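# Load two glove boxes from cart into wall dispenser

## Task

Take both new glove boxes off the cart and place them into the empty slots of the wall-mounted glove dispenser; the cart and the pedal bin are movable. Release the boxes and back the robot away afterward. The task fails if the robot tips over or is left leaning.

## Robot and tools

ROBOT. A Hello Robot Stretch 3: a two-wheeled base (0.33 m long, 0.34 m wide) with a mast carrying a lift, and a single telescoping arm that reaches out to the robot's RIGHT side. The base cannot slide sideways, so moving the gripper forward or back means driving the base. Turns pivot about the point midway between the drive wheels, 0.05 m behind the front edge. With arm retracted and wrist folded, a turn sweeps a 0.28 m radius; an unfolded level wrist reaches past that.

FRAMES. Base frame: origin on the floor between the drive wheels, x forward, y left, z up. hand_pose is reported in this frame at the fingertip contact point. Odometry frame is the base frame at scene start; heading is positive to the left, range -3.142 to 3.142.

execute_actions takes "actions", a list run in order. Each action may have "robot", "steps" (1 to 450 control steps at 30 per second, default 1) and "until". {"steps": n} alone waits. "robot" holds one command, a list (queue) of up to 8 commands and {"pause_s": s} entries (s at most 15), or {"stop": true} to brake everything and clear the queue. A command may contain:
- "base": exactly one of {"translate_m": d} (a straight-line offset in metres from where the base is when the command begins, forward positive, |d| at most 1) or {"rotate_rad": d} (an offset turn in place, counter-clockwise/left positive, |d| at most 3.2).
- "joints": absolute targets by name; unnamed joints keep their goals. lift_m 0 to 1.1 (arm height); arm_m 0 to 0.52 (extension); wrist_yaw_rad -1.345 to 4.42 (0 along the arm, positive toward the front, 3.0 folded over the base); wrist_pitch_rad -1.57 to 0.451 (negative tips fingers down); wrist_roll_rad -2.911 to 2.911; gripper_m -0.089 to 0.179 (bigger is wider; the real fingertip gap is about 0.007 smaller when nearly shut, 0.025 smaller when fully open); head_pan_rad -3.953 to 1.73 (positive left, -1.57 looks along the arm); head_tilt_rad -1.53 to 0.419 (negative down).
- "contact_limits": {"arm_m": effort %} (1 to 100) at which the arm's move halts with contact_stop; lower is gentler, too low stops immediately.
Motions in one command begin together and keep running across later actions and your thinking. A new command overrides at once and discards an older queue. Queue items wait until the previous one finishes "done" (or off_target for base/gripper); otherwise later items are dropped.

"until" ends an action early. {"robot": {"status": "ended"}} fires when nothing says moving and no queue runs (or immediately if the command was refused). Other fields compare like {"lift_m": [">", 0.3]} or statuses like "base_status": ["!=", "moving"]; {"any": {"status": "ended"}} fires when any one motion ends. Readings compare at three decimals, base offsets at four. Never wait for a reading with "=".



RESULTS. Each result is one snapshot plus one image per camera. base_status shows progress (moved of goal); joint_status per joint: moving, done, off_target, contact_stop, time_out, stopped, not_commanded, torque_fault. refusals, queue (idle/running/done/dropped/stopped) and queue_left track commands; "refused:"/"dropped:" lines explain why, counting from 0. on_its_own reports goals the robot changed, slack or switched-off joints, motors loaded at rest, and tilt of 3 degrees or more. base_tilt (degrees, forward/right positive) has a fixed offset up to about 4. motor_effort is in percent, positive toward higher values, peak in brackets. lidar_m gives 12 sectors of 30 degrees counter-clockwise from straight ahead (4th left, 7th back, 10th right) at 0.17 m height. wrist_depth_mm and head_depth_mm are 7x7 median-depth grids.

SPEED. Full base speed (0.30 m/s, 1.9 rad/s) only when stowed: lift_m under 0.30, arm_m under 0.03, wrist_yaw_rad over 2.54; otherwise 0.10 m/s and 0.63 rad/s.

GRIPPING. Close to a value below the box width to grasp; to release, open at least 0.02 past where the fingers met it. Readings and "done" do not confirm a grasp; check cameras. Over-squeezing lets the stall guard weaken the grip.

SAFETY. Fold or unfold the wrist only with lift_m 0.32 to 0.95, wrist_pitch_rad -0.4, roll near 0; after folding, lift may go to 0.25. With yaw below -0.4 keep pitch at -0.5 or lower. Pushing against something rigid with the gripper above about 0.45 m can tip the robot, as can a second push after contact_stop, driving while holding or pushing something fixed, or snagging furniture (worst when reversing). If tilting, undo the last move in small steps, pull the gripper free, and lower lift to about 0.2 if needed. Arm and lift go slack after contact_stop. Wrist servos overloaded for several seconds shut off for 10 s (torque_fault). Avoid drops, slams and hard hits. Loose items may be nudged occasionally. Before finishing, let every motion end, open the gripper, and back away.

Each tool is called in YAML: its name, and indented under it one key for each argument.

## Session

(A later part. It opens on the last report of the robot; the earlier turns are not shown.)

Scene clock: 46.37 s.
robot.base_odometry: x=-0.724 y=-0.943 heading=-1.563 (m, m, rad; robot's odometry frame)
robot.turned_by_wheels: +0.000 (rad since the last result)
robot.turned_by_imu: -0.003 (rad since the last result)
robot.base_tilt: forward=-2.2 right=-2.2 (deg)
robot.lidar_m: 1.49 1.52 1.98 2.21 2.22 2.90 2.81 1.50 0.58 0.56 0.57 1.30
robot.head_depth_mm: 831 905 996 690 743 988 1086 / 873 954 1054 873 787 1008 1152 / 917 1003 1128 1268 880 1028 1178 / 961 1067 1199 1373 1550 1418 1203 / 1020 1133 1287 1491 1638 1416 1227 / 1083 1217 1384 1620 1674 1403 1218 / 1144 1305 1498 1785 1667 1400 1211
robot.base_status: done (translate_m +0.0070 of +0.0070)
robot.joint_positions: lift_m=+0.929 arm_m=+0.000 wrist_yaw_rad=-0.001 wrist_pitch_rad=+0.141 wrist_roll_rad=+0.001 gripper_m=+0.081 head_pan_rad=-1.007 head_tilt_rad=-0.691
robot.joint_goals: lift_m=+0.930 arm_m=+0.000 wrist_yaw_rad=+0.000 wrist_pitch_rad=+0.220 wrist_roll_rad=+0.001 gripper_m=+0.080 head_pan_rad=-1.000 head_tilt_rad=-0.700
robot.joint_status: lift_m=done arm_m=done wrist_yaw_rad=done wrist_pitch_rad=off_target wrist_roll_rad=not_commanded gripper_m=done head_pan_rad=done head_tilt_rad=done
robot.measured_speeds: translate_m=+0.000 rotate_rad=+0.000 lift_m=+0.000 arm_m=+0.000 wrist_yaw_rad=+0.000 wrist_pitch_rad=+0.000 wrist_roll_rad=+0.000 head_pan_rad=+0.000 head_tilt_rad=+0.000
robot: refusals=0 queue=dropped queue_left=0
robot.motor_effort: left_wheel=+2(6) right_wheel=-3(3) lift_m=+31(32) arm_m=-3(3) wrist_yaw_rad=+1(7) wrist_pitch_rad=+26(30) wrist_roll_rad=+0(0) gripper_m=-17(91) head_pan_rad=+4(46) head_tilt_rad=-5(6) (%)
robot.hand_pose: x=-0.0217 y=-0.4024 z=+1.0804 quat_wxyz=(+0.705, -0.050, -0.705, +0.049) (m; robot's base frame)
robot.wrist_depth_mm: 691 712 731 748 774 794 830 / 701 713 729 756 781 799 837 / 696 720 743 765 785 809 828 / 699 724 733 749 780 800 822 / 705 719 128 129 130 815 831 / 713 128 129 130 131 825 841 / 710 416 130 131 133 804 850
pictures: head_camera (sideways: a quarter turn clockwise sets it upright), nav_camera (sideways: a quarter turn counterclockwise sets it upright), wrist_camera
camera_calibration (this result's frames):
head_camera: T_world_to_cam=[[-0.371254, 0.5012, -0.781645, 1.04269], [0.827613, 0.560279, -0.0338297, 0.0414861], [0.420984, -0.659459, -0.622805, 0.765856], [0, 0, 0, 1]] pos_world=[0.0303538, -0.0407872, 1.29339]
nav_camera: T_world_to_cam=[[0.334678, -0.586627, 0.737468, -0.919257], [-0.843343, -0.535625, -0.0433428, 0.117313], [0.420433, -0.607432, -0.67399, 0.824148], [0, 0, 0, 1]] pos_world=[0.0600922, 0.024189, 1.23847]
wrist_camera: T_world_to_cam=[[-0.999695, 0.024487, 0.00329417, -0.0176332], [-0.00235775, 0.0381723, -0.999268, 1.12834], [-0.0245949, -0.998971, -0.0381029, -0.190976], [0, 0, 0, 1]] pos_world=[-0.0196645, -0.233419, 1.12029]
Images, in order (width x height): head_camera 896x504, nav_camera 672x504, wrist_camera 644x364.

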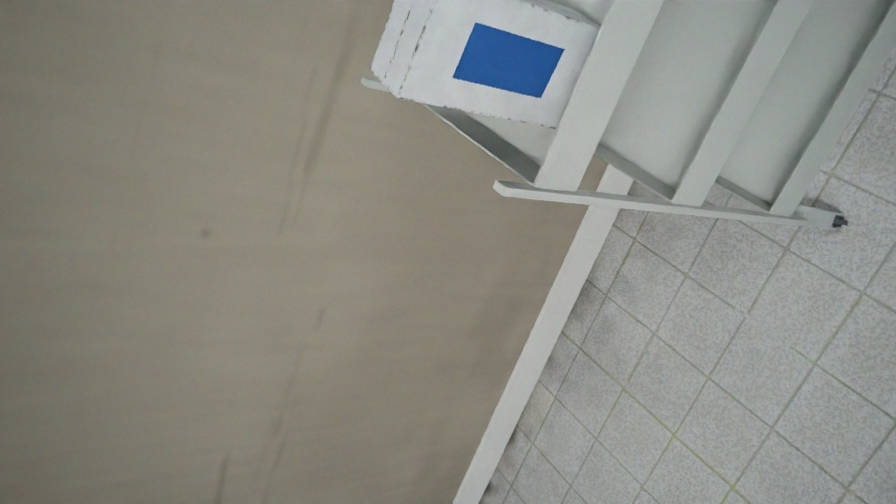

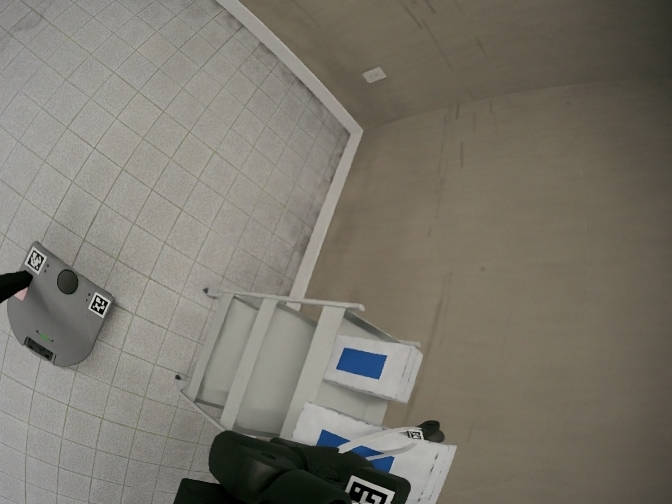

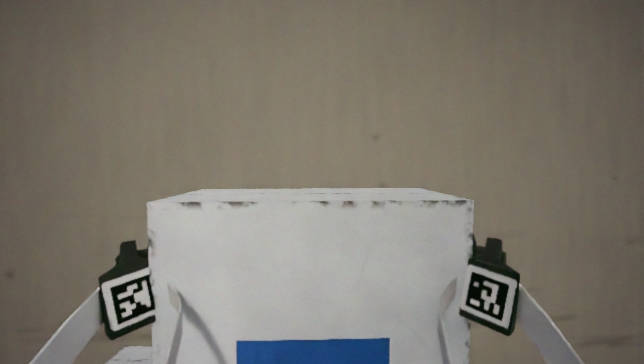

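execute_actions:
  actions:
    - {"robot":[{"base":{"rotate_rad":0.922}},{"base":{"translate_m":1.0}},{"base":{"translate_m":0.26}},{"base":{"rotate_rad":0.691},"joints":{"head_pan_rad":-1.57,"head_tilt_rad":-0.75,"lift_m":0.86}}],"steps":450,"until":{"robot":{"status":"ended"}}}
    - {"steps":300,"until":{"robot":{"status":"ended"}}}

Scene clock: 66.17 s.
robot.base_odometry: x=+0.286 y=-1.696 heading=+0.050 (m, m, rad; robot's odometry frame)
robot.turned_by_wheels: +1.613 (rad since the last result)
robot.turned_by_imu: +1.582 (rad since the last result)
robot.base_tilt: forward=-2.2 right=-2.2 (deg)
robot.lidar_m: 1.84 1.79 1.75 3.61 2.81 1.60 1.92 0.97 0.69 0.66 0.68 0.92
robot.head_depth_mm: 553 618 678 816 978 - - / 553 618 666 422 951 - - / 555 620 666 425 - - - / 555 624 670 427 502 1251 1201 / 555 625 701 796 984 1218 1195 / 557 625 711 820 984 1221 1187 / 558 627 714 807 991 1225 1192
robot.base_status: done (rotate_rad +0.6909 of +0.6910)
robot.joint_positions: lift_m=+0.860 arm_m=+0.000 wrist_yaw_rad=+0.000 wrist_pitch_rad=+0.142 wrist_roll_rad=+0.001 gripper_m=+0.081 head_pan_rad=-1.563 head_tilt_rad=-0.741
robot.joint_goals: lift_m=+0.860 arm_m=+0.000 wrist_yaw_rad=+0.000 wrist_pitch_rad=+0.220 wrist_roll_rad=+0.001 gripper_m=+0.080 head_pan_rad=-1.570 head_tilt_rad=-0.750
robot.joint_status: lift_m=done arm_m=done wrist_yaw_rad=done wrist_pitch_rad=off_target wrist_roll_rad=not_commanded gripper_m=done head_pan_rad=done head_tilt_rad=done
robot.measured_speeds: translate_m=+0.000 rotate_rad=+0.000 lift_m=+0.000 arm_m=+0.000 wrist_yaw_rad=+0.000 wrist_pitch_rad=+0.000 wrist_roll_rad=+0.000 head_pan_rad=+0.000 head_tilt_rad=+0.000
robot: refusals=0 queue=done queue_left=0
robot.motor_effort: left_wheel=-2(6) right_wheel=+2(5) lift_m=+17(31) arm_m=-3(3) wrist_yaw_rad=+0(1) wrist_pitch_rad=+26(25) wrist_roll_rad=+0(0) gripper_m=-16(16) head_pan_rad=-5(51) head_tilt_rad=-6(15) (%)
robot.hand_pose: x=-0.0215 y=-0.4024 z=+1.0114 quat_wxyz=(+0.705, -0.050, -0.705, +0.050) (m; robot's base frame)
robot.wrist_depth_mm: 407 413 419 427 437 444 448 / 411 417 422 430 437 445 454 / 411 419 427 430 441 446 452 / 412 417 422 431 440 448 455 / 417 420 128 129 130 452 457 / 416 128 129 130 131 453 460 / 416 370 130 131 133 452 462
pictures: head_camera (sideways: a quarter turn clockwise sets it upright), nav_camera (sideways: a quarter turn counterclockwise sets it upright), wrist_camera
camera_calibration (this result's frames):
head_camera: T_world_to_cam=[[-0.0510374, 0.65946, -0.750005, 0.999492], [0.998654, 0.0406102, -0.0322504, 0.0383845], [0.00919005, -0.750642, -0.660646, 0.817591], [0, 0, 0, 1]] pos_world=[0.00516494, -0.046966, 1.291]
nav_camera: T_world_to_cam=[[-0.0251399, -0.710465, 0.703284, -0.872511], [-0.99903, -0.00759606, -0.0433853, 0.118316], [0.0361659, -0.703692, -0.709584, 0.872787], [0, 0, 0, 1]] pos_world=[0.064701, -0.00481664, 1.23807]
wrist_camera: T_world_to_cam=[[-0.99971, 0.0238402, 0.00327545, -0.0174811], [-0.00237886, 0.0375397, -0.999292, 1.05917], [-0.0239463, -0.999011, -0.0374721, -0.194231], [0, 0, 0, 1]] pos_world=[-0.0196076, -0.233383, 1.0512]
Images, in order (width x height): head_camera 896x504, nav_camera 672x504, wrist_camera 644x364.

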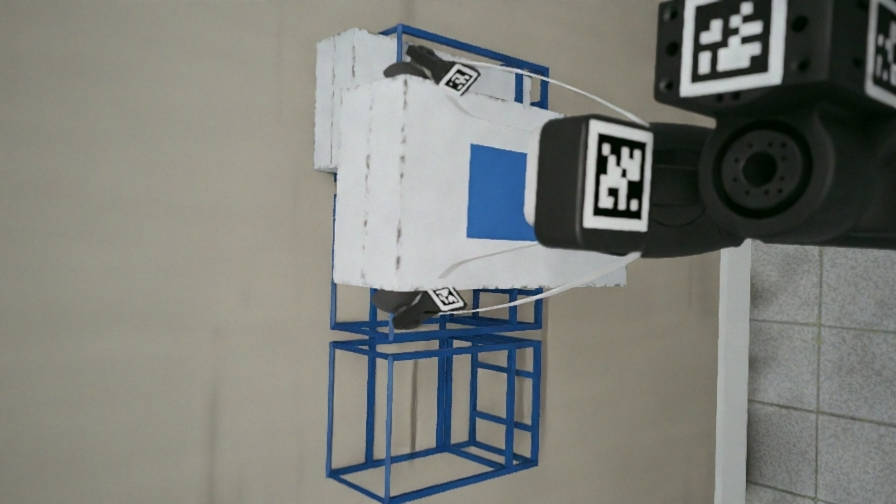

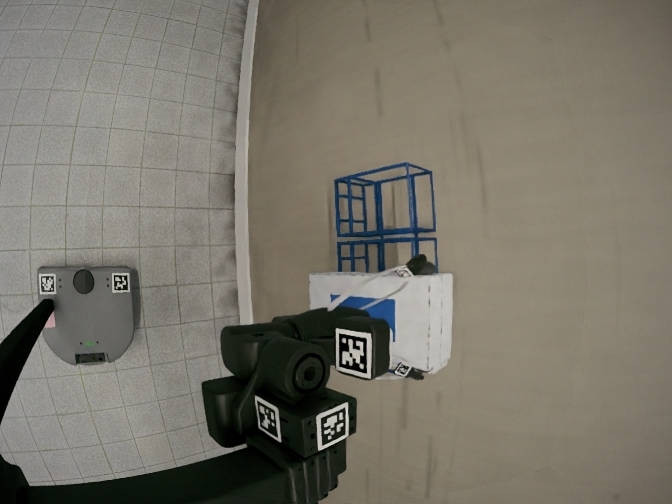

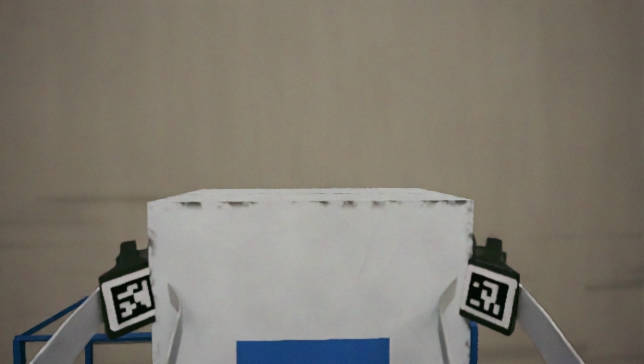

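execute_actions:
  actions:
    - {"robot":[{"base":{"translate_m":0.054},"joints":{"lift_m":1.02}},{"joints":{"arm_m":0.215}}],"steps":450,"until":{"robot":{"status":"ended"}}}

Scene clock: 71.40 s.
robot.base_odometry: x=+0.340 y=-1.694 heading=+0.050 (m, m, rad; robot's odometry frame)
robot.turned_by_wheels: +0.000 (rad since the last result)
robot.turned_by_imu: -0.001 (rad since the last result)
robot.base_tilt: forward=-2.2 right=-2.2 (deg)
robot.lidar_m: 1.79 1.78 1.70 3.61 2.89 1.66 1.97 0.97 0.69 0.66 0.68 0.91
robot.head_depth_mm: - - 649 700 975 1200 1201 / - - 668 700 971 1200 1200 / - - 734 813 980 1211 1191 / 494 562 694 804 982 1211 1195 / 553 621 707 806 981 1213 1192 / 555 620 708 807 980 1214 1195 / 557 625 712 829 989 1225 1187
robot.base_status: done (translate_m +0.0540 of +0.0540)
robot.joint_positions: lift_m=+1.019 arm_m=+0.215 wrist_yaw_rad=+0.000 wrist_pitch_rad=+0.142 wrist_roll_rad=+0.001 gripper_m=+0.081 head_pan_rad=-1.563 head_tilt_rad=-0.741
robot.joint_goals: lift_m=+1.020 arm_m=+0.215 wrist_yaw_rad=+0.000 wrist_pitch_rad=+0.220 wrist_roll_rad=+0.001 gripper_m=+0.080 head_pan_rad=-1.570 head_tilt_rad=-0.750
robot.joint_status: lift_m=done arm_m=done wrist_yaw_rad=done wrist_pitch_rad=off_target wrist_roll_rad=not_commanded gripper_m=done head_pan_rad=done head_tilt_rad=done
robot.measured_speeds: translate_m=+0.000 rotate_rad=+0.000 lift_m=+0.000 arm_m=+0.000 wrist_yaw_rad=+0.000 wrist_pitch_rad=+0.000 wrist_roll_rad=+0.000 head_pan_rad=+0.000 head_tilt_rad=+0.000
robot: refusals=0 queue=done queue_left=0
robot.motor_effort: left_wheel=-3(4) right_wheel=+2(6) lift_m=+31(32) arm_m=+3(4) wrist_yaw_rad=+0(0) wrist_pitch_rad=+26(25) wrist_roll_rad=+0(0) gripper_m=-17(16) head_pan_rad=-5(5) head_tilt_rad=-7(7) (%)
robot.hand_pose: x=-0.0214 y=-0.6167 z=+1.1704 quat_wxyz=(+0.705, -0.050, -0.705, +0.050) (m; robot's base frame)
robot.wrist_depth_mm: 201 204 207 210 213 217 221 / 202 204 208 211 215 218 222 / 203 206 209 212 216 219 223 / 203 205 209 211 216 220 224 / 204 206 128 129 130 221 225 / 205 128 128 130 131 223 227 / 205 208 130 131 132 222 227
pictures: head_camera (sideways: a quarter turn clockwise sets it upright), nav_camera (sideways: a quarter turn counterclockwise sets it upright), wrist_camera
camera_calibration (this result's frames):
head_camera: T_world_to_cam=[[-0.0509372, 0.659532, -0.749949, 0.999418], [0.998661, 0.0404605, -0.0322476, 0.0383808], [0.00907499, -0.750587, -0.660709, 0.817675], [0, 0, 0, 1]] pos_world=[0.00515777, -0.0469649, 1.291]
nav_camera: T_world_to_cam=[[-0.0252479, -0.710521, 0.703223, -0.872432], [-0.999031, -0.00743981, -0.0433853, 0.118316], [0.036058, -0.703637, -0.709644, 0.872866], [0, 0, 0, 1]] pos_world=[0.0647002, -0.00482015, 1.23807]
wrist_camera: T_world_to_cam=[[-0.999718, 0.0235213, 0.00328003, -0.0130139], [-0.00239054, 0.0377452, -0.999285, 1.2263], [-0.0236282, -0.999011, -0.0376784, -0.402099], [0, 0, 0, 1]] pos_world=[-0.0195796, -0.447682, 1.21032]
Images, in order (width x height): head_camera 896x504, nav_camera 672x504, wrist_camera 644x364.

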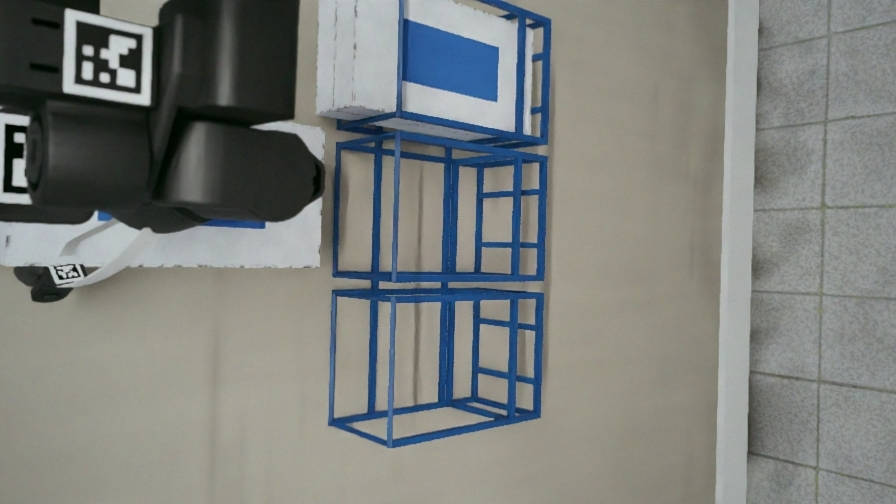

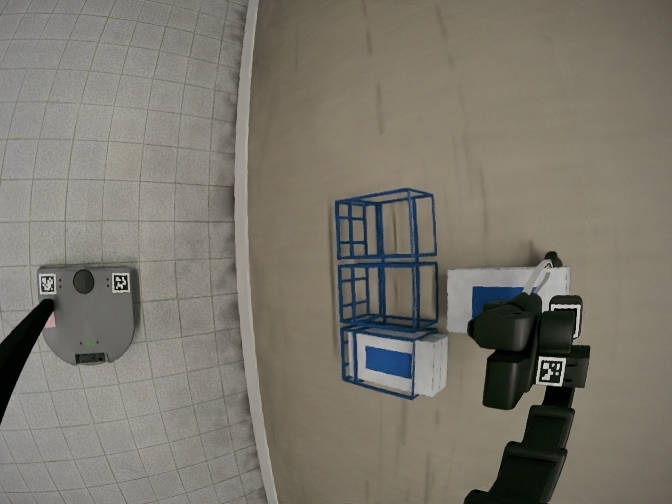

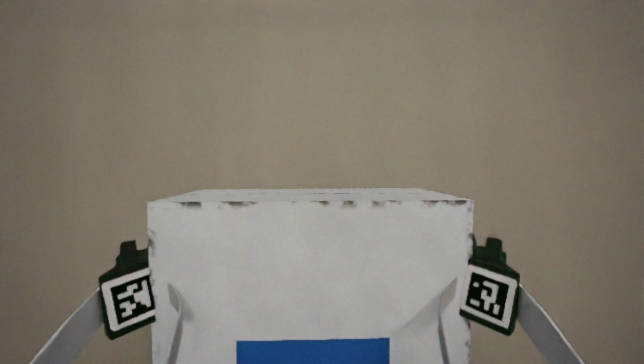

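execute_actions:
  actions:
    - {"robot":{"joints":{"lift_m":0.93}},"steps":200,"until":{"robot":{"status":"ended"}}}

Scene clock: 73.03 s.
robot.base_odometry: x=+0.340 y=-1.694 heading=+0.050 (m, m, rad; robot's odometry frame)
robot.turned_by_wheels: +0.000 (rad since the last result)
robot.turned_by_imu: +0.000 (rad since the last result)
robot.base_tilt: forward=-2.2 right=-2.2 (deg)
robot.lidar_m: 1.79 1.78 1.70 3.62 2.89 1.66 1.97 0.97 0.69 0.66 0.68 0.92
robot.head_depth_mm: 550 605 - 718 968 1199 1200 / 551 531 - 736 972 1198 1209 / 553 524 - 840 977 1220 1205 / 554 537 645 810 984 1214 1197 / 555 621 707 805 978 1209 1197 / 555 623 708 804 982 1217 1191 / 555 623 709 824 991 1224 1190
robot.base_status: done (translate_m +0.0540 of +0.0540)
robot.joint_positions: lift_m=+0.930 arm_m=+0.215 wrist_yaw_rad=+0.003 wrist_pitch_rad=+0.147 wrist_roll_rad=+0.002 gripper_m=+0.081 head_pan_rad=-1.563 head_tilt_rad=-0.741
robot.joint_goals: lift_m=+0.930 arm_m=+0.215 wrist_yaw_rad=+0.000 wrist_pitch_rad=+0.220 wrist_roll_rad=+0.002 gripper_m=+0.080 head_pan_rad=-1.570 head_tilt_rad=-0.750
robot.joint_status: lift_m=done arm_m=done wrist_yaw_rad=done wrist_pitch_rad=off_target wrist_roll_rad=not_commanded gripper_m=done head_pan_rad=done head_tilt_rad=done
robot.measured_speeds: translate_m=+0.000 rotate_rad=+0.000 lift_m=+0.000 arm_m=+0.000 wrist_yaw_rad=+0.000 wrist_pitch_rad=+0.000 wrist_roll_rad=+0.000 head_pan_rad=+0.000 head_tilt_rad=+0.000
robot: refusals=0 queue=done queue_left=0
robot.motor_effort: left_wheel=-1(2) right_wheel=+0(2) lift_m=+16(31) arm_m=+3(3) wrist_yaw_rad=-2(2) wrist_pitch_rad=+24(26) wrist_roll_rad=+0(1) gripper_m=-17(16) head_pan_rad=-5(6) head_tilt_rad=-6(6) (%)
robot.hand_pose: x=-0.0205 y=-0.6167 z=+1.0827 quat_wxyz=(+0.705, -0.050, -0.706, +0.053) (m; robot's base frame)
robot.wrist_depth_mm: 203 205 208 211 213 217 221 / 203 206 208 211 215 219 222 / 204 206 209 213 216 219 222 / 205 207 208 212 215 220 224 / 205 206 128 129 130 220 224 / 205 128 129 130 131 222 225 / 205 208 130 131 132 222 225
pictures: head_camera (sideways: a quarter turn clockwise sets it upright), nav_camera (sideways: a quarter turn counterclockwise sets it upright), wrist_camera
camera_calibration (this result's frames):
head_camera: T_world_to_cam=[[-0.050937, 0.659548, -0.749935, 0.999399], [0.998661, 0.0404607, -0.0322469, 0.0383799], [0.00907452, -0.750573, -0.660726, 0.817696], [0, 0, 0, 1]] pos_world=[0.00515774, -0.0469647, 1.29099]
nav_camera: T_world_to_cam=[[-0.0252481, -0.710536, 0.703208, -0.872412], [-0.999031, -0.0074384, -0.0433853, 0.118316], [0.0360576, -0.703622, -0.709659, 0.872885], [0, 0, 0, 1]] pos_world=[0.0647002, -0.00481881, 1.23807]
wrist_camera: T_world_to_cam=[[-0.999804, 0.0197425, 0.00133762, -0.0120492], [-0.000698677, 0.0323353, -0.999477, 1.13554], [-0.0197754, -0.999282, -0.0323152, -0.411237], [0, 0, 0, 1]] pos_world=[-0.0193859, -0.447421, 1.12167]
Images, in order (width x height): head_camera 896x504, nav_camera 672x504, wrist_camera 644x364.

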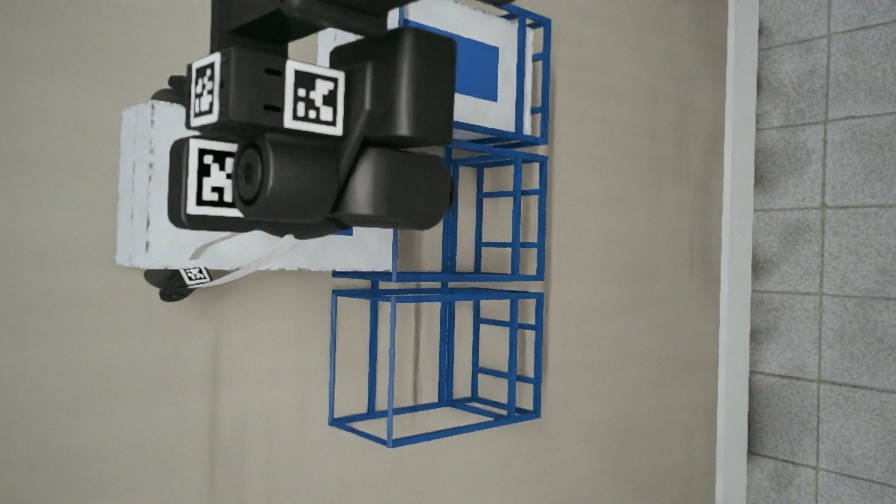

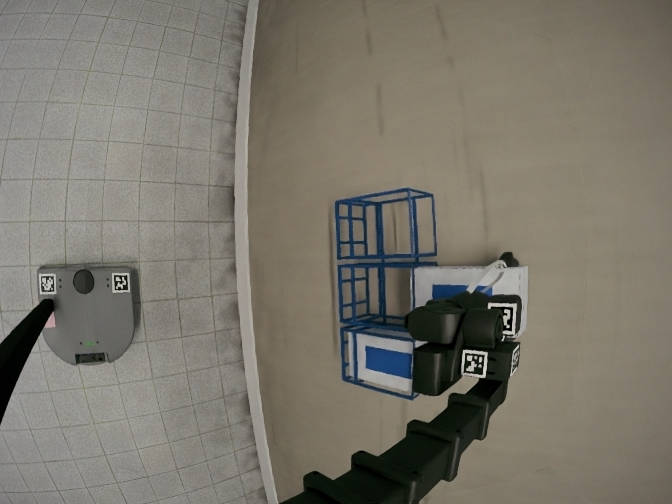

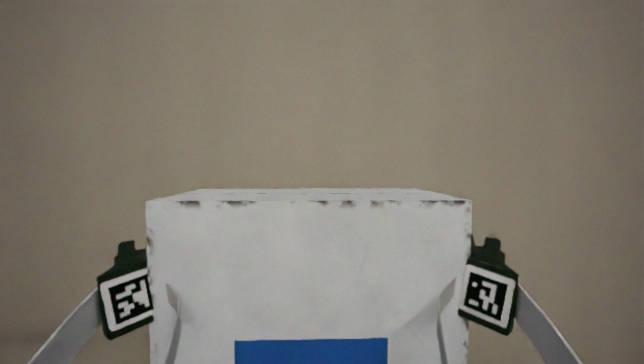

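execute_actions:
  actions:
    - {"robot":{"joints":{"lift_m":0.80}},"steps":200,"until":{"robot":{"status":"ended"}}}

Scene clock: 75.10 s.
robot.base_odometry: x=+0.340 y=-1.694 heading=+0.050 (m, m, rad; robot's odometry frame)
robot.turned_by_wheels: +0.000 (rad since the last result)
robot.turned_by_imu: -0.001 (rad since the last result)
robot.base_tilt: forward=-2.1 right=-2.2 (deg)
robot.lidar_m: 1.78 1.79 1.71 3.61 2.88 1.66 1.97 0.97 0.69 0.66 0.68 0.92
robot.head_depth_mm: 551 617 661 670 - - 1211 / 551 619 664 - 1034 1207 1202 / 553 620 627 - 1033 1206 1202 / 552 619 626 717 990 1213 1200 / 555 620 698 802 977 1221 1198 / 554 622 710 806 982 1223 1191 / 555 625 711 827 986 1224 1192
robot.base_status: done (translate_m +0.0540 of +0.0540)
robot.joint_positions: lift_m=+0.800 arm_m=+0.215 wrist_yaw_rad=+0.005 wrist_pitch_rad=+0.147 wrist_roll_rad=+0.002 gripper_m=+0.081 head_pan_rad=-1.563 head_tilt_rad=-0.741
robot.joint_goals: lift_m=+0.800 arm_m=+0.215 wrist_yaw_rad=+0.000 wrist_pitch_rad=+0.220 wrist_roll_rad=+0.002 gripper_m=+0.080 head_pan_rad=-1.570 head_tilt_rad=-0.750
robot.joint_status: lift_m=done arm_m=done wrist_yaw_rad=done wrist_pitch_rad=off_target wrist_roll_rad=not_commanded gripper_m=done head_pan_rad=done head_tilt_rad=done
robot.measured_speeds: translate_m=+0.000 rotate_rad=+0.000 lift_m=+0.000 arm_m=+0.000 wrist_yaw_rad=+0.000 wrist_pitch_rad=+0.000 wrist_roll_rad=+0.000 head_pan_rad=+0.000 head_tilt_rad=+0.000
robot: refusals=0 queue=done queue_left=0
robot.motor_effort: left_wheel=+0(1) right_wheel=+1(0) lift_m=+16(17) arm_m=+3(3) wrist_yaw_rad=-3(3) wrist_pitch_rad=+24(24) wrist_roll_rad=-1(1) gripper_m=-16(17) head_pan_rad=-5(4) head_tilt_rad=-6(7) (%)
robot.hand_pose: x=-0.0202 y=-0.6167 z=+0.9527 quat_wxyz=(+0.705, -0.050, -0.706, +0.053) (m; robot's base frame)
robot.wrist_depth_mm: 202 205 208 211 215 218 221 / 203 206 210 212 215 218 221 / 204 206 209 212 215 218 222 / 204 207 209 212 215 220 223 / 205 207 128 129 130 221 224 / 205 128 128 130 131 180 162 / 206 185 130 131 133 146 134
pictures: head_camera (sideways: a quarter turn clockwise sets it upright), nav_camera (sideways: a quarter turn counterclockwise sets it upright), wrist_camera
camera_calibration (this result's frames):
head_camera: T_world_to_cam=[[-0.0509373, 0.659548, -0.749934, 0.999399], [0.998661, 0.0404612, -0.0322469, 0.0383799], [0.00907488, -0.750573, -0.660726, 0.817696], [0, 0, 0, 1]] pos_world=[0.00515776, -0.0469647, 1.29099]
nav_camera: T_world_to_cam=[[-0.0252478, -0.710536, 0.703208, -0.872412], [-0.999031, -0.00743887, -0.0433853, 0.118316], [0.0360579, -0.703622, -0.709659, 0.872885], [0, 0, 0, 1]] pos_world=[0.0647002, -0.00481877, 1.23807]
wrist_camera: T_world_to_cam=[[-0.999827, 0.0185621, 0.00134967, -0.0123114], [-0.000748895, 0.0323345, -0.999477, 1.00561], [-0.018596, -0.999305, -0.032315, -0.415421], [0, 0, 0, 1]] pos_world=[-0.0192813, -0.447419, 0.991673]
Images, in order (width x height): head_camera 896x504, nav_camera 672x504, wrist_camera 644x364.

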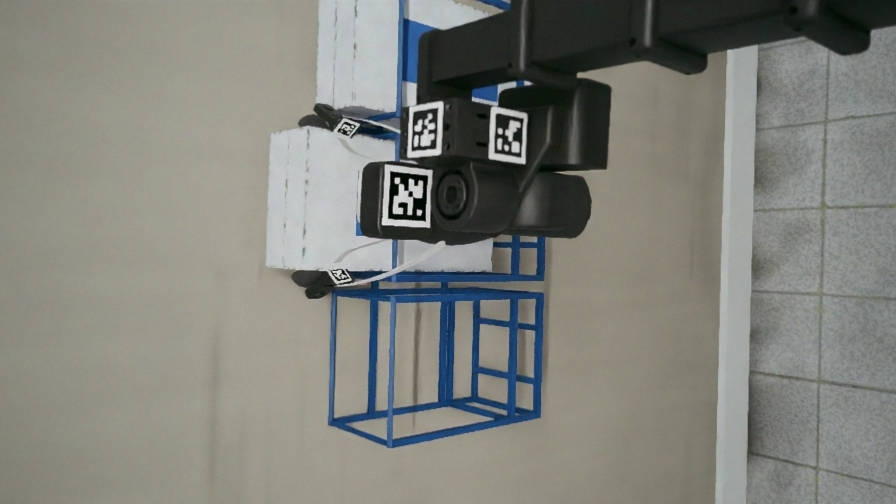

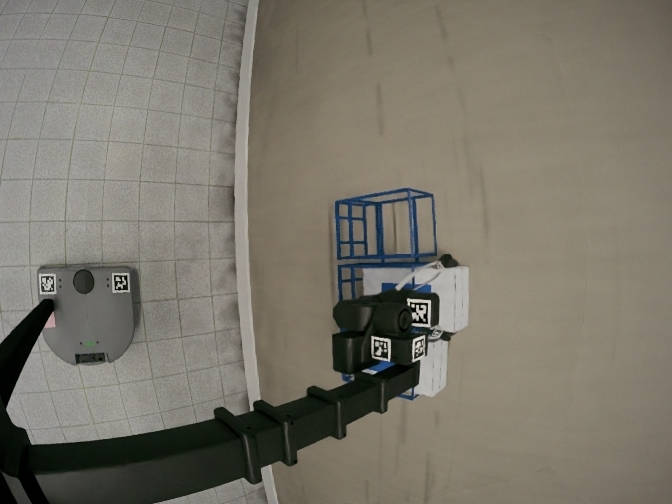

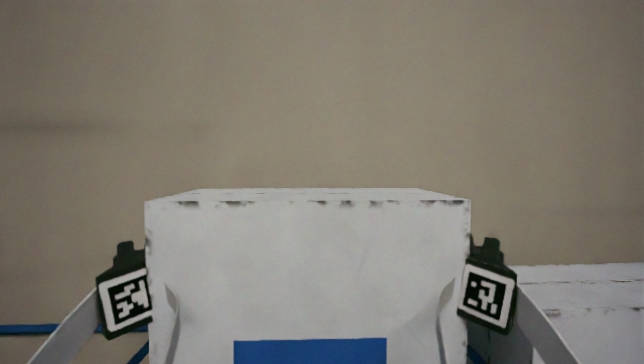

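execute_actions:
  actions:
    - {"robot":[{"joints":{"lift_m":0.772}},{"joints":{"gripper_m":0.16}},{"pause_s":0.5},{"joints":{"lift_m":0.86}},{"joints":{"arm_m":0.0}}],"steps":300,"until":{"robot":{"status":"ended"}}}

Scene clock: 82.13 s.
robot.base_odometry: x=+0.340 y=-1.694 heading=+0.050 (m, m, rad; robot's odometry frame)
robot.turned_by_wheels: +0.000 (rad since the last result)
robot.turned_by_imu: -0.002 (rad since the last result)
robot.base_tilt: forward=-2.2 right=-2.3 (deg)
robot.lidar_m: 1.79 1.79 1.71 3.62 2.90 1.66 1.97 0.97 0.69 0.66 0.68 0.91
robot.head_depth_mm: 551 619 664 719 971 - - / 552 620 672 703 962 - - / 552 621 664 696 - - - / 554 622 671 697 951 1250 1196 / 554 623 694 821 979 1215 1187 / 555 624 710 805 989 1232 1198 / 557 623 712 826 985 1226 1191
robot.base_status: done (translate_m +0.0540 of +0.0540)
robot.joint_positions: lift_m=+0.860 arm_m=+0.000 wrist_yaw_rad=+0.001 wrist_pitch_rad=+0.202 wrist_roll_rad=-0.001 gripper_m=+0.160 head_pan_rad=-1.563 head_tilt_rad=-0.741
robot.joint_goals: lift_m=+0.860 arm_m=+0.000 wrist_yaw_rad=+0.000 wrist_pitch_rad=+0.220 wrist_roll_rad=-0.001 gripper_m=+0.160 head_pan_rad=-1.570 head_tilt_rad=-0.750
robot.joint_status: lift_m=done arm_m=done wrist_yaw_rad=done wrist_pitch_rad=off_target wrist_roll_rad=not_commanded gripper_m=done head_pan_rad=done head_tilt_rad=done
robot.measured_speeds: translate_m=+0.000 rotate_rad=+0.000 lift_m=+0.000 arm_m=+0.000 wrist_yaw_rad=+0.000 wrist_pitch_rad=+0.000 wrist_roll_rad=+0.000 head_pan_rad=+0.000 head_tilt_rad=+0.000
robot: refusals=0 queue=done queue_left=0
robot.motor_effort: left_wheel=-1(2) right_wheel=+2(5) lift_m=+28(29) arm_m=-3(1) wrist_yaw_rad=-1(14) wrist_pitch_rad=+6(24) wrist_roll_rad=+1(1) gripper_m=+0(85) head_pan_rad=-5(5) head_tilt_rad=-6(6) (%)
robot.hand_pose: x=-0.0211 y=-0.4012 z=+1.0261 quat_wxyz=(+0.704, -0.071, -0.703, +0.071) (m; robot's base frame)
robot.wrist_depth_mm: 424 428 436 443 451 460 463 / 419 429 436 439 449 452 463 / 417 429 432 437 445 453 458 / 416 423 427 438 442 448 456 / 412 420 428 432 436 448 454 / 410 419 420 429 436 - 449 / 411 411 419 340 347 351 451
pictures: head_camera (sideways: a quarter turn clockwise sets it upright), nav_camera (sideways: a quarter turn counterclockwise sets it upright), wrist_camera
camera_calibration (this result's frames):
head_camera: T_world_to_cam=[[-0.0509357, 0.659553, -0.74993, 0.999394], [0.998661, 0.0404588, -0.0322467, 0.0383796], [0.00907288, -0.750568, -0.66073, 0.817702], [0, 0, 0, 1]] pos_world=[0.00515764, -0.0469646, 1.29099]
nav_camera: T_world_to_cam=[[-0.0252496, -0.71054, 0.703203, -0.872406], [-0.999031, -0.00743598, -0.0433853, 0.118316], [0.036056, -0.703617, -0.709664, 0.872891], [0, 0, 0, 1]] pos_world=[0.0647002, -0.00481852, 1.23807]
wrist_camera: T_world_to_cam=[[-0.999736, 0.0226532, 0.00373349, -0.0180633], [-0.00424061, -0.0223794, -0.999741, 1.05019], [-0.0225638, -0.999493, 0.0224695, -0.254141], [0, 0, 0, 1]] pos_world=[-0.0193395, -0.230101, 1.05569]
Images, in order (width x height): head_camera 896x504, nav_camera 672x504, wrist_camera 644x364.

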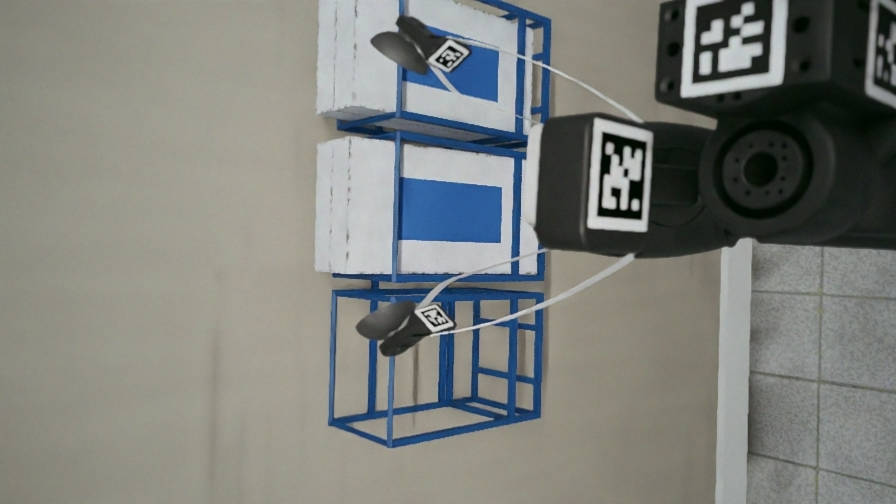

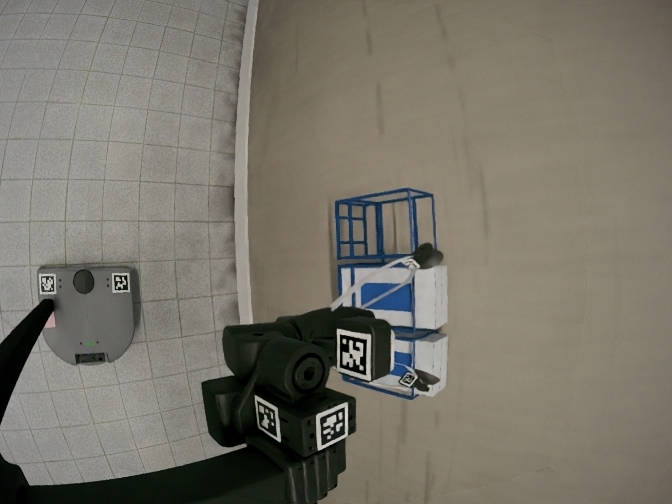

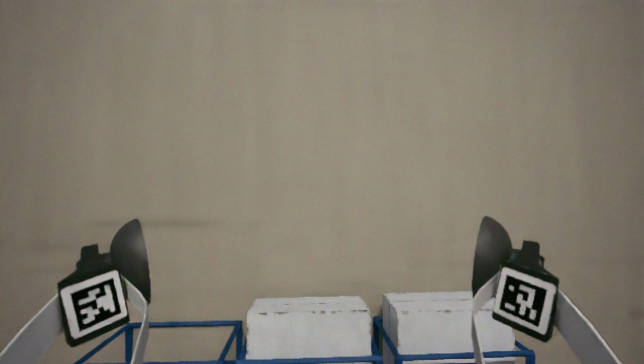

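execute_actions:
  actions:
    - {"robot":[{"joints":{"wrist_pitch_rad":0.0,"gripper_m":0.179},"base":{"rotate_rad":-0.525}},{"base":{"translate_m":-1.0},"joints":{"lift_m":0.757}},{"base":{"translate_m":-0.19}},{"base":{"rotate_rad":-1.043},"joints":{"head_pan_rad":-1.5,"head_tilt_rad":-0.7}}],"steps":450,"until":{"robot":{"status":"ended"}}}
    - {"steps":400,"until":{"robot":{"status":"ended"}}}

Scene clock: 102.03 s.
robot.base_odometry: x=-0.718 y=-1.149 heading=-1.518 (m, m, rad; robot's odometry frame)
robot.turned_by_wheels: -1.568 (rad since the last result)
robot.turned_by_imu: -1.551 (rad since the last result)
robot.base_tilt: forward=-2.2 right=-2.3 (deg)
robot.lidar_m: 1.29 1.32 1.78 2.59 2.27 3.01 3.01 1.41 0.57 0.54 1.00 1.33
robot.head_depth_mm: 806 901 1005 967 839 996 1147 / 814 901 1002 702 787 1023 1162 / 814 911 1009 748 799 1019 - / 825 915 1035 1145 878 1214 1175 / 828 924 1048 1205 1385 1404 1218 / 835 932 1055 1213 1431 1387 1204 / 841 938 1068 1224 1455 1392 1209
robot.base_status: done (rotate_rad -1.0429 of -1.0430)
robot.joint_positions: lift_m=+0.757 arm_m=+0.000 wrist_yaw_rad=+0.001 wrist_pitch_rad=-0.018 wrist_roll_rad=-0.001 gripper_m=+0.179 head_pan_rad=-1.507 head_tilt_rad=-0.705
robot.joint_goals: lift_m=+0.757 arm_m=+0.000 wrist_yaw_rad=+0.000 wrist_pitch_rad=+0.000 wrist_roll_rad=-0.001 gripper_m=+0.179 head_pan_rad=-1.500 head_tilt_rad=-0.700
robot.joint_status: lift_m=done arm_m=done wrist_yaw_rad=done wrist_pitch_rad=done wrist_roll_rad=not_commanded gripper_m=done head_pan_rad=done head_tilt_rad=done
robot.measured_speeds: translate_m=+0.000 rotate_rad=+0.000 lift_m=+0.000 arm_m=+0.000 wrist_yaw_rad=+0.000 wrist_pitch_rad=+0.000 wrist_roll_rad=+0.000 head_pan_rad=+0.000 head_tilt_rad=+0.000
robot: refusals=0 queue=done queue_left=0
robot.motor_effort: left_wheel=+2(6) right_wheel=-2(5) lift_m=+13(28) arm_m=-3(3) wrist_yaw_rad=-1(1) wrist_pitch_rad=+6(7) wrist_roll_rad=+1(1) gripper_m=+0(75) head_pan_rad=+4(16) head_tilt_rad=+3(11) (%)
robot.hand_pose: x=-0.0211 y=-0.4011 z=+0.8675 quat_wxyz=(+0.708, +0.007, -0.706, -0.006) (m; robot's base frame)
robot.wrist_depth_mm: 662 670 680 688 708 710 723 / 685 697 695 705 717 726 744 / 693 706 716 731 743 750 769 / 724 726 735 374 755 768 779 / 744 757 762 382 684 780 815 / 753 772 780 396 504 562 845 / 805 800 796 343 349 351 357
pictures: head_camera (sideways: a quarter turn clockwise sets it upright), nav_camera (sideways: a quarter turn counterclockwise sets it upright), wrist_camera
camera_calibration (this result's frames):
head_camera: T_world_to_cam=[[-0.0861189, 0.628217, -0.773258, 1.03001], [0.994892, 0.0952611, -0.0334098, 0.0399184], [0.0526728, -0.772185, -0.633211, 0.781639], [0, 0, 0, 1]] pos_world=[0.00781804, -0.0473045, 1.29274]
nav_camera: T_world_to_cam=[[0.0130208, -0.685049, 0.72838, -0.90545], [-0.996939, -0.0650566, -0.0433647, 0.118278], [0.0770929, -0.725586, -0.6838, 0.839001], [0, 0, 0, 1]] pos_world=[0.0650248, -0.00381621, 1.23835]
wrist_camera: T_world_to_cam=[[-0.999731, 0.0214366, 0.00888436, -0.0224749], [-0.00450867, 0.196126, -0.980568, 0.962646], [-0.0227625, -0.980344, -0.195977, -0.0532961], [0, 0, 0, 1]] pos_world=[-0.0193418, -0.240567, 0.933695]
Images, in order (width x height): head_camera 896x504, nav_camera 672x504, wrist_camera 644x364.

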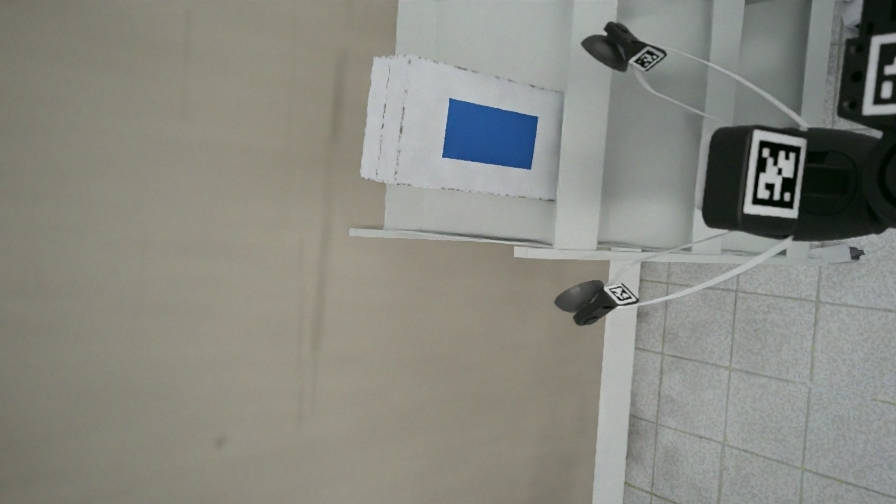

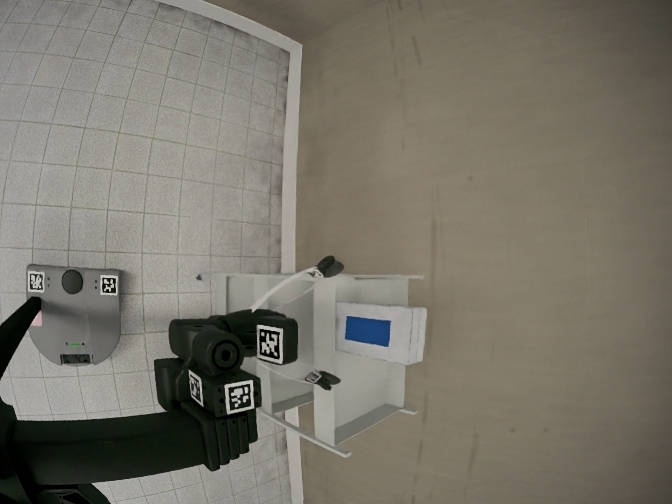

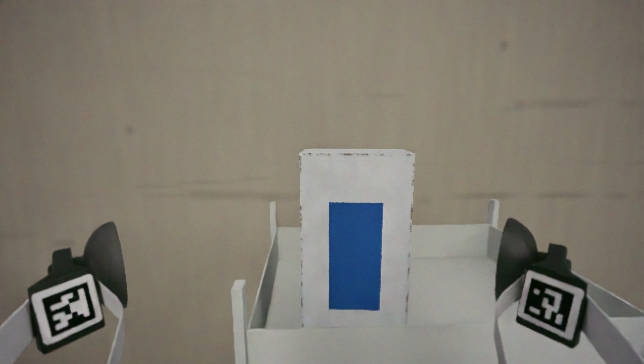

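execute_actions:
  actions:
    - {"robot":[{"base":{"translate_m":-0.062}},{"joints":{"arm_m":0.17}}],"steps":450,"until":{"robot":{"status":"ended"}}}

Scene clock: 106.20 s.
robot.base_odometry: x=-0.721 y=-1.087 heading=-1.518 (m, m, rad; robot's odometry frame)
robot.turned_by_wheels: +0.000 (rad since the last result)
robot.turned_by_imu: -0.001 (rad since the last result)
robot.base_tilt: forward=-2.2 right=-2.2 (deg)
robot.lidar_m: 1.35 1.39 1.86 2.32 2.26 3.02 2.96 1.42 0.57 0.55 1.00 1.34
robot.head_depth_mm: 813 898 1012 997 881 - 1169 / 816 908 1022 968 - - 1162 / 822 912 1011 703 - 1183 1160 / 821 916 1037 895 817 1037 1170 / 830 923 1046 1205 1384 1370 1191 / 838 936 1059 1216 1444 1393 1211 / 843 941 1063 1231 1452 1396 1205
robot.base_status: done (translate_m -0.0620 of -0.0620)
robot.joint_positions: lift_m=+0.757 arm_m=+0.170 wrist_yaw_rad=+0.001 wrist_pitch_rad=-0.018 wrist_roll_rad=-0.001 gripper_m=+0.179 head_pan_rad=-1.507 head_tilt_rad=-0.705
robot.joint_goals: lift_m=+0.757 arm_m=+0.170 wrist_yaw_rad=+0.000 wrist_pitch_rad=+0.000 wrist_roll_rad=-0.001 gripper_m=+0.179 head_pan_rad=-1.500 head_tilt_rad=-0.700
robot.joint_status: lift_m=done arm_m=done wrist_yaw_rad=done wrist_pitch_rad=done wrist_roll_rad=not_commanded gripper_m=done head_pan_rad=done head_tilt_rad=done
robot.measured_speeds: translate_m=+0.000 rotate_rad=+0.000 lift_m=+0.000 arm_m=+0.000 wrist_yaw_rad=+0.000 wrist_pitch_rad=+0.000 wrist_roll_rad=+0.000 head_pan_rad=+0.000 head_tilt_rad=+0.000
robot: refusals=0 queue=done queue_left=0
robot.motor_effort: left_wheel=+2(5) right_wheel=-1(4) lift_m=+13(14) arm_m=+4(4) wrist_yaw_rad=-1(1) wrist_pitch_rad=+6(6) wrist_roll_rad=+1(1) gripper_m=+0(1) head_pan_rad=+6(4) head_tilt_rad=+2(3) (%)
robot.hand_pose: x=-0.0211 y=-0.5704 z=+0.8675 quat_wxyz=(+0.708, +0.007, -0.706, -0.006) (m; robot's base frame)
robot.wrist_depth_mm: 507 515 522 530 536 544 550 / 516 530 535 544 549 557 574 / 537 546 549 557 573 574 587 / 551 561 197 196 586 596 606 / 572 573 202 199 600 610 622 / 574 596 208 205 502 515 646 / 608 603 214 211 409 429 398
pictures: head_camera (sideways: a quarter turn clockwise sets it upright), nav_camera (sideways: a quarter turn counterclockwise sets it upright), wrist_camera
camera_calibration (this result's frames):
head_camera: T_world_to_cam=[[-0.0861179, 0.628195, -0.773275, 1.03004], [0.994892, 0.0952607, -0.0334107, 0.0399196], [0.0526743, -0.772202, -0.633189, 0.781611], [0, 0, 0, 1]] pos_world=[0.00781808, -0.0473047, 1.29274]
nav_camera: T_world_to_cam=[[0.0130198, -0.685029, 0.728399, -0.905475], [-0.996939, -0.0650583, -0.0433647, 0.118278], [0.0770945, -0.725605, -0.683779, 0.838974], [0, 0, 0, 1]] pos_world=[0.0650249, -0.00381797, 1.23835]
wrist_camera: T_world_to_cam=[[-0.99973, 0.0214704, 0.00888414, -0.0188351], [-0.00450182, 0.196126, -0.980568, 0.995848], [-0.0227956, -0.980344, -0.195977, -0.219258], [0, 0, 0, 1]] pos_world=[-0.019345, -0.409855, 0.933695]
Images, in order (width x height): head_camera 896x504, nav_camera 672x504, wrist_camera 644x364.

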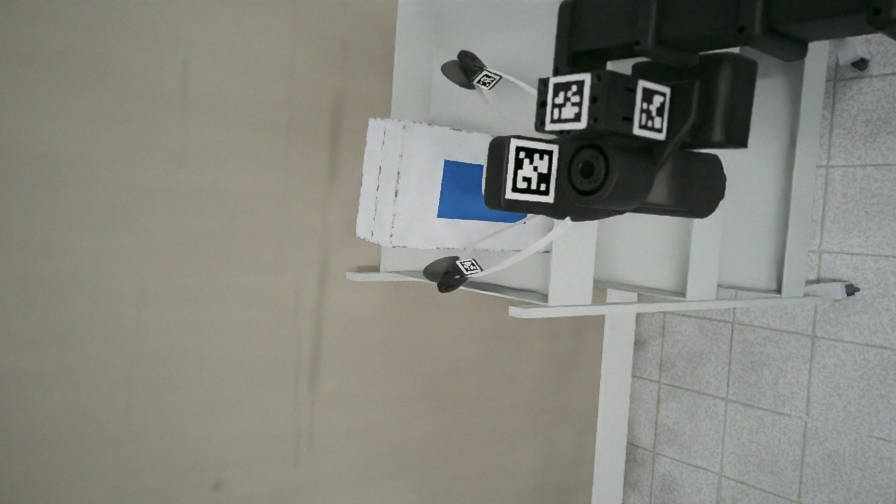

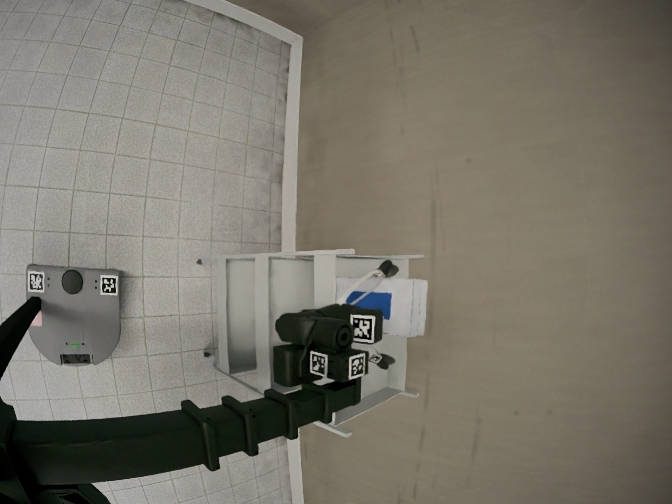

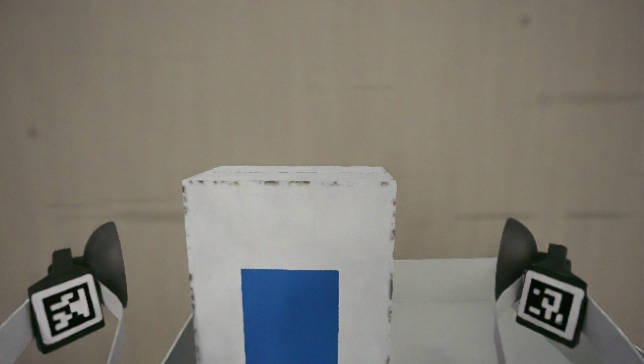

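execute_actions:
  actions:
    - {"robot":[{"base":{"translate_m":0.012},"joints":{"arm_m":0.252}},{"joints":{"gripper_m":0.08}},{"pause_s":1},{"joints":{"lift_m":0.93}}],"steps":450,"until":{"robot":{"status":"ended"}}}
    - {"robot":{"joints":{"arm_m":0.0,"wrist_pitch_rad":0.22}},"steps":200,"until":{"robot":{"status":"ended"}}}

Scene clock: 115.60 s.
robot.base_odometry: x=-0.721 y=-1.099 heading=-1.518 (m, m, rad; robot's odometry frame)
robot.turned_by_wheels: +0.000 (rad since the last result)
robot.turned_by_imu: -0.003 (rad since the last result)
robot.base_tilt: forward=-2.2 right=-2.2 (deg)
robot.lidar_m: 1.34 1.38 1.85 2.37 2.26 3.01 2.97 1.42 0.57 0.55 1.00 1.34
robot.head_depth_mm: 807 899 365 927 851 - - / 819 902 367 378 - - - / 821 913 375 390 - - - / 827 921 380 438 785 1040 1172 / 832 922 1047 1208 1391 1371 1195 / 837 934 1062 1216 1440 1391 1206 / 843 939 1065 1232 1462 1390 1206
robot.base_status: done (translate_m +0.0120 of +0.0120)
robot.joint_positions: lift_m=+0.929 arm_m=+0.000 wrist_yaw_rad=+0.000 wrist_pitch_rad=+0.146 wrist_roll_rad=-0.001 gripper_m=+0.081 head_pan_rad=-1.507 head_tilt_rad=-0.704
robot.joint_goals: lift_m=+0.930 arm_m=+0.000 wrist_yaw_rad=+0.000 wrist_pitch_rad=+0.220 wrist_roll_rad=-0.001 gripper_m=+0.080 head_pan_rad=-1.500 head_tilt_rad=-0.700
robot.joint_status: lift_m=done arm_m=done wrist_yaw_rad=done wrist_pitch_rad=off_target wrist_roll_rad=not_commanded gripper_m=done head_pan_rad=done head_tilt_rad=done
robot.measured_speeds: translate_m=+0.000 rotate_rad=+0.000 lift_m=+0.000 arm_m=+0.000 wrist_yaw_rad=+0.000 wrist_pitch_rad=+0.000 wrist_roll_rad=+0.000 head_pan_rad=+0.000 head_tilt_rad=+0.000
robot: refusals=0 queue=dropped queue_left=0
robot.motor_effort: left_wheel=+2(5) right_wheel=-2(1) lift_m=+30(32) arm_m=-4(3) wrist_yaw_rad=-1(1) wrist_pitch_rad=+24(28) wrist_roll_rad=+1(1) gripper_m=-16(91) head_pan_rad=+5(5) head_tilt_rad=+2(3) (%)
robot.hand_pose: x=-0.0213 y=-0.4023 z=+1.0815 quat_wxyz=(+0.706, -0.051, -0.705, +0.051) (m; robot's base frame)
robot.wrist_depth_mm: 712 718 734 738 753 764 776 / 710 719 732 751 754 762 768 / 710 728 732 740 760 770 785 / 713 727 741 748 756 776 790 / 712 722 126 124 123 770 788 / 722 129 128 126 124 774 788 / 721 429 130 128 126 768 796
pictures: head_camera (sideways: a quarter turn clockwise sets it upright), nav_camera (sideways: a quarter turn counterclockwise sets it upright), wrist_camera
camera_calibration (this result's frames):
head_camera: T_world_to_cam=[[-0.0861879, 0.628109, -0.773337, 1.03012], [0.99488, 0.095376, -0.0334138, 0.0399237], [0.0527703, -0.772258, -0.633114, 0.781512], [0, 0, 0, 1]] pos_world=[0.00782377, -0.0473054, 1.29275]
nav_camera: T_world_to_cam=[[0.0130969, -0.684957, 0.728466, -0.905563], [-0.996931, -0.0651813, -0.0433646, 0.118278], [0.0771852, -0.725662, -0.683708, 0.838881], [0, 0, 0, 1]] pos_world=[0.0650258, -0.00381713, 1.23835]
wrist_camera: T_world_to_cam=[[-0.999716, 0.0232935, 0.00506883, -0.0196572], [-0.00428431, 0.0336072, -0.999426, 1.12781], [-0.0234505, -0.999164, -0.0334978, -0.195891], [0, 0, 0, 1]] pos_world=[-0.0194134, -0.233172, 1.12071]
Images, in order (width x height): head_camera 896x504, nav_camera 672x504, wrist_camera 644x364.

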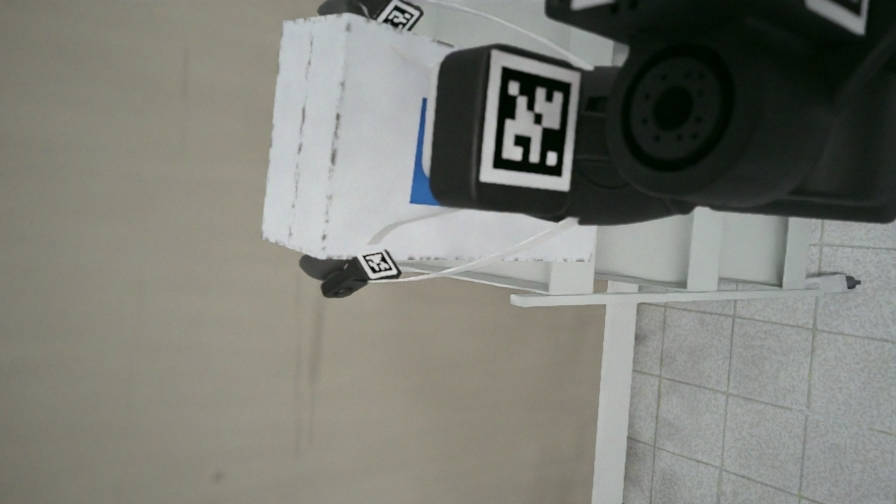

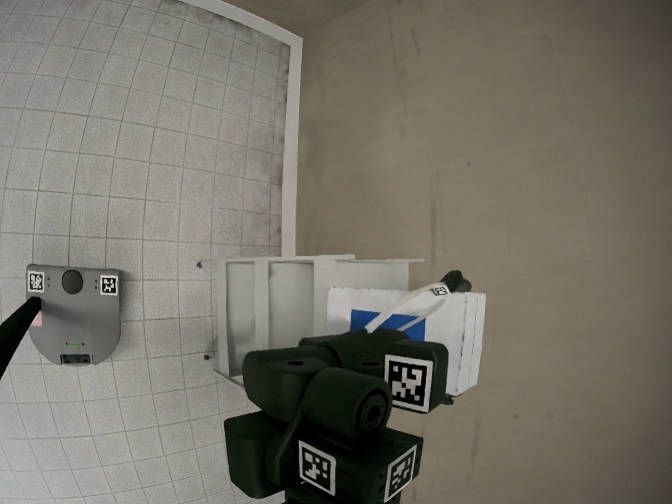

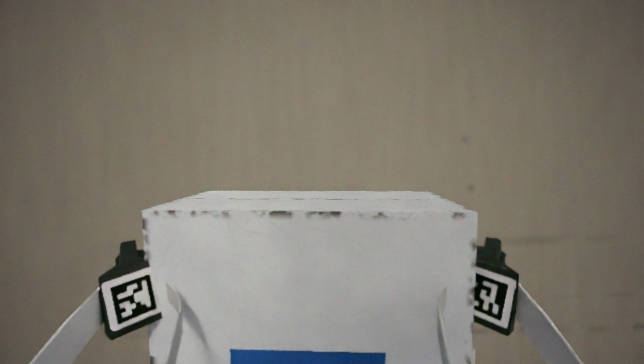

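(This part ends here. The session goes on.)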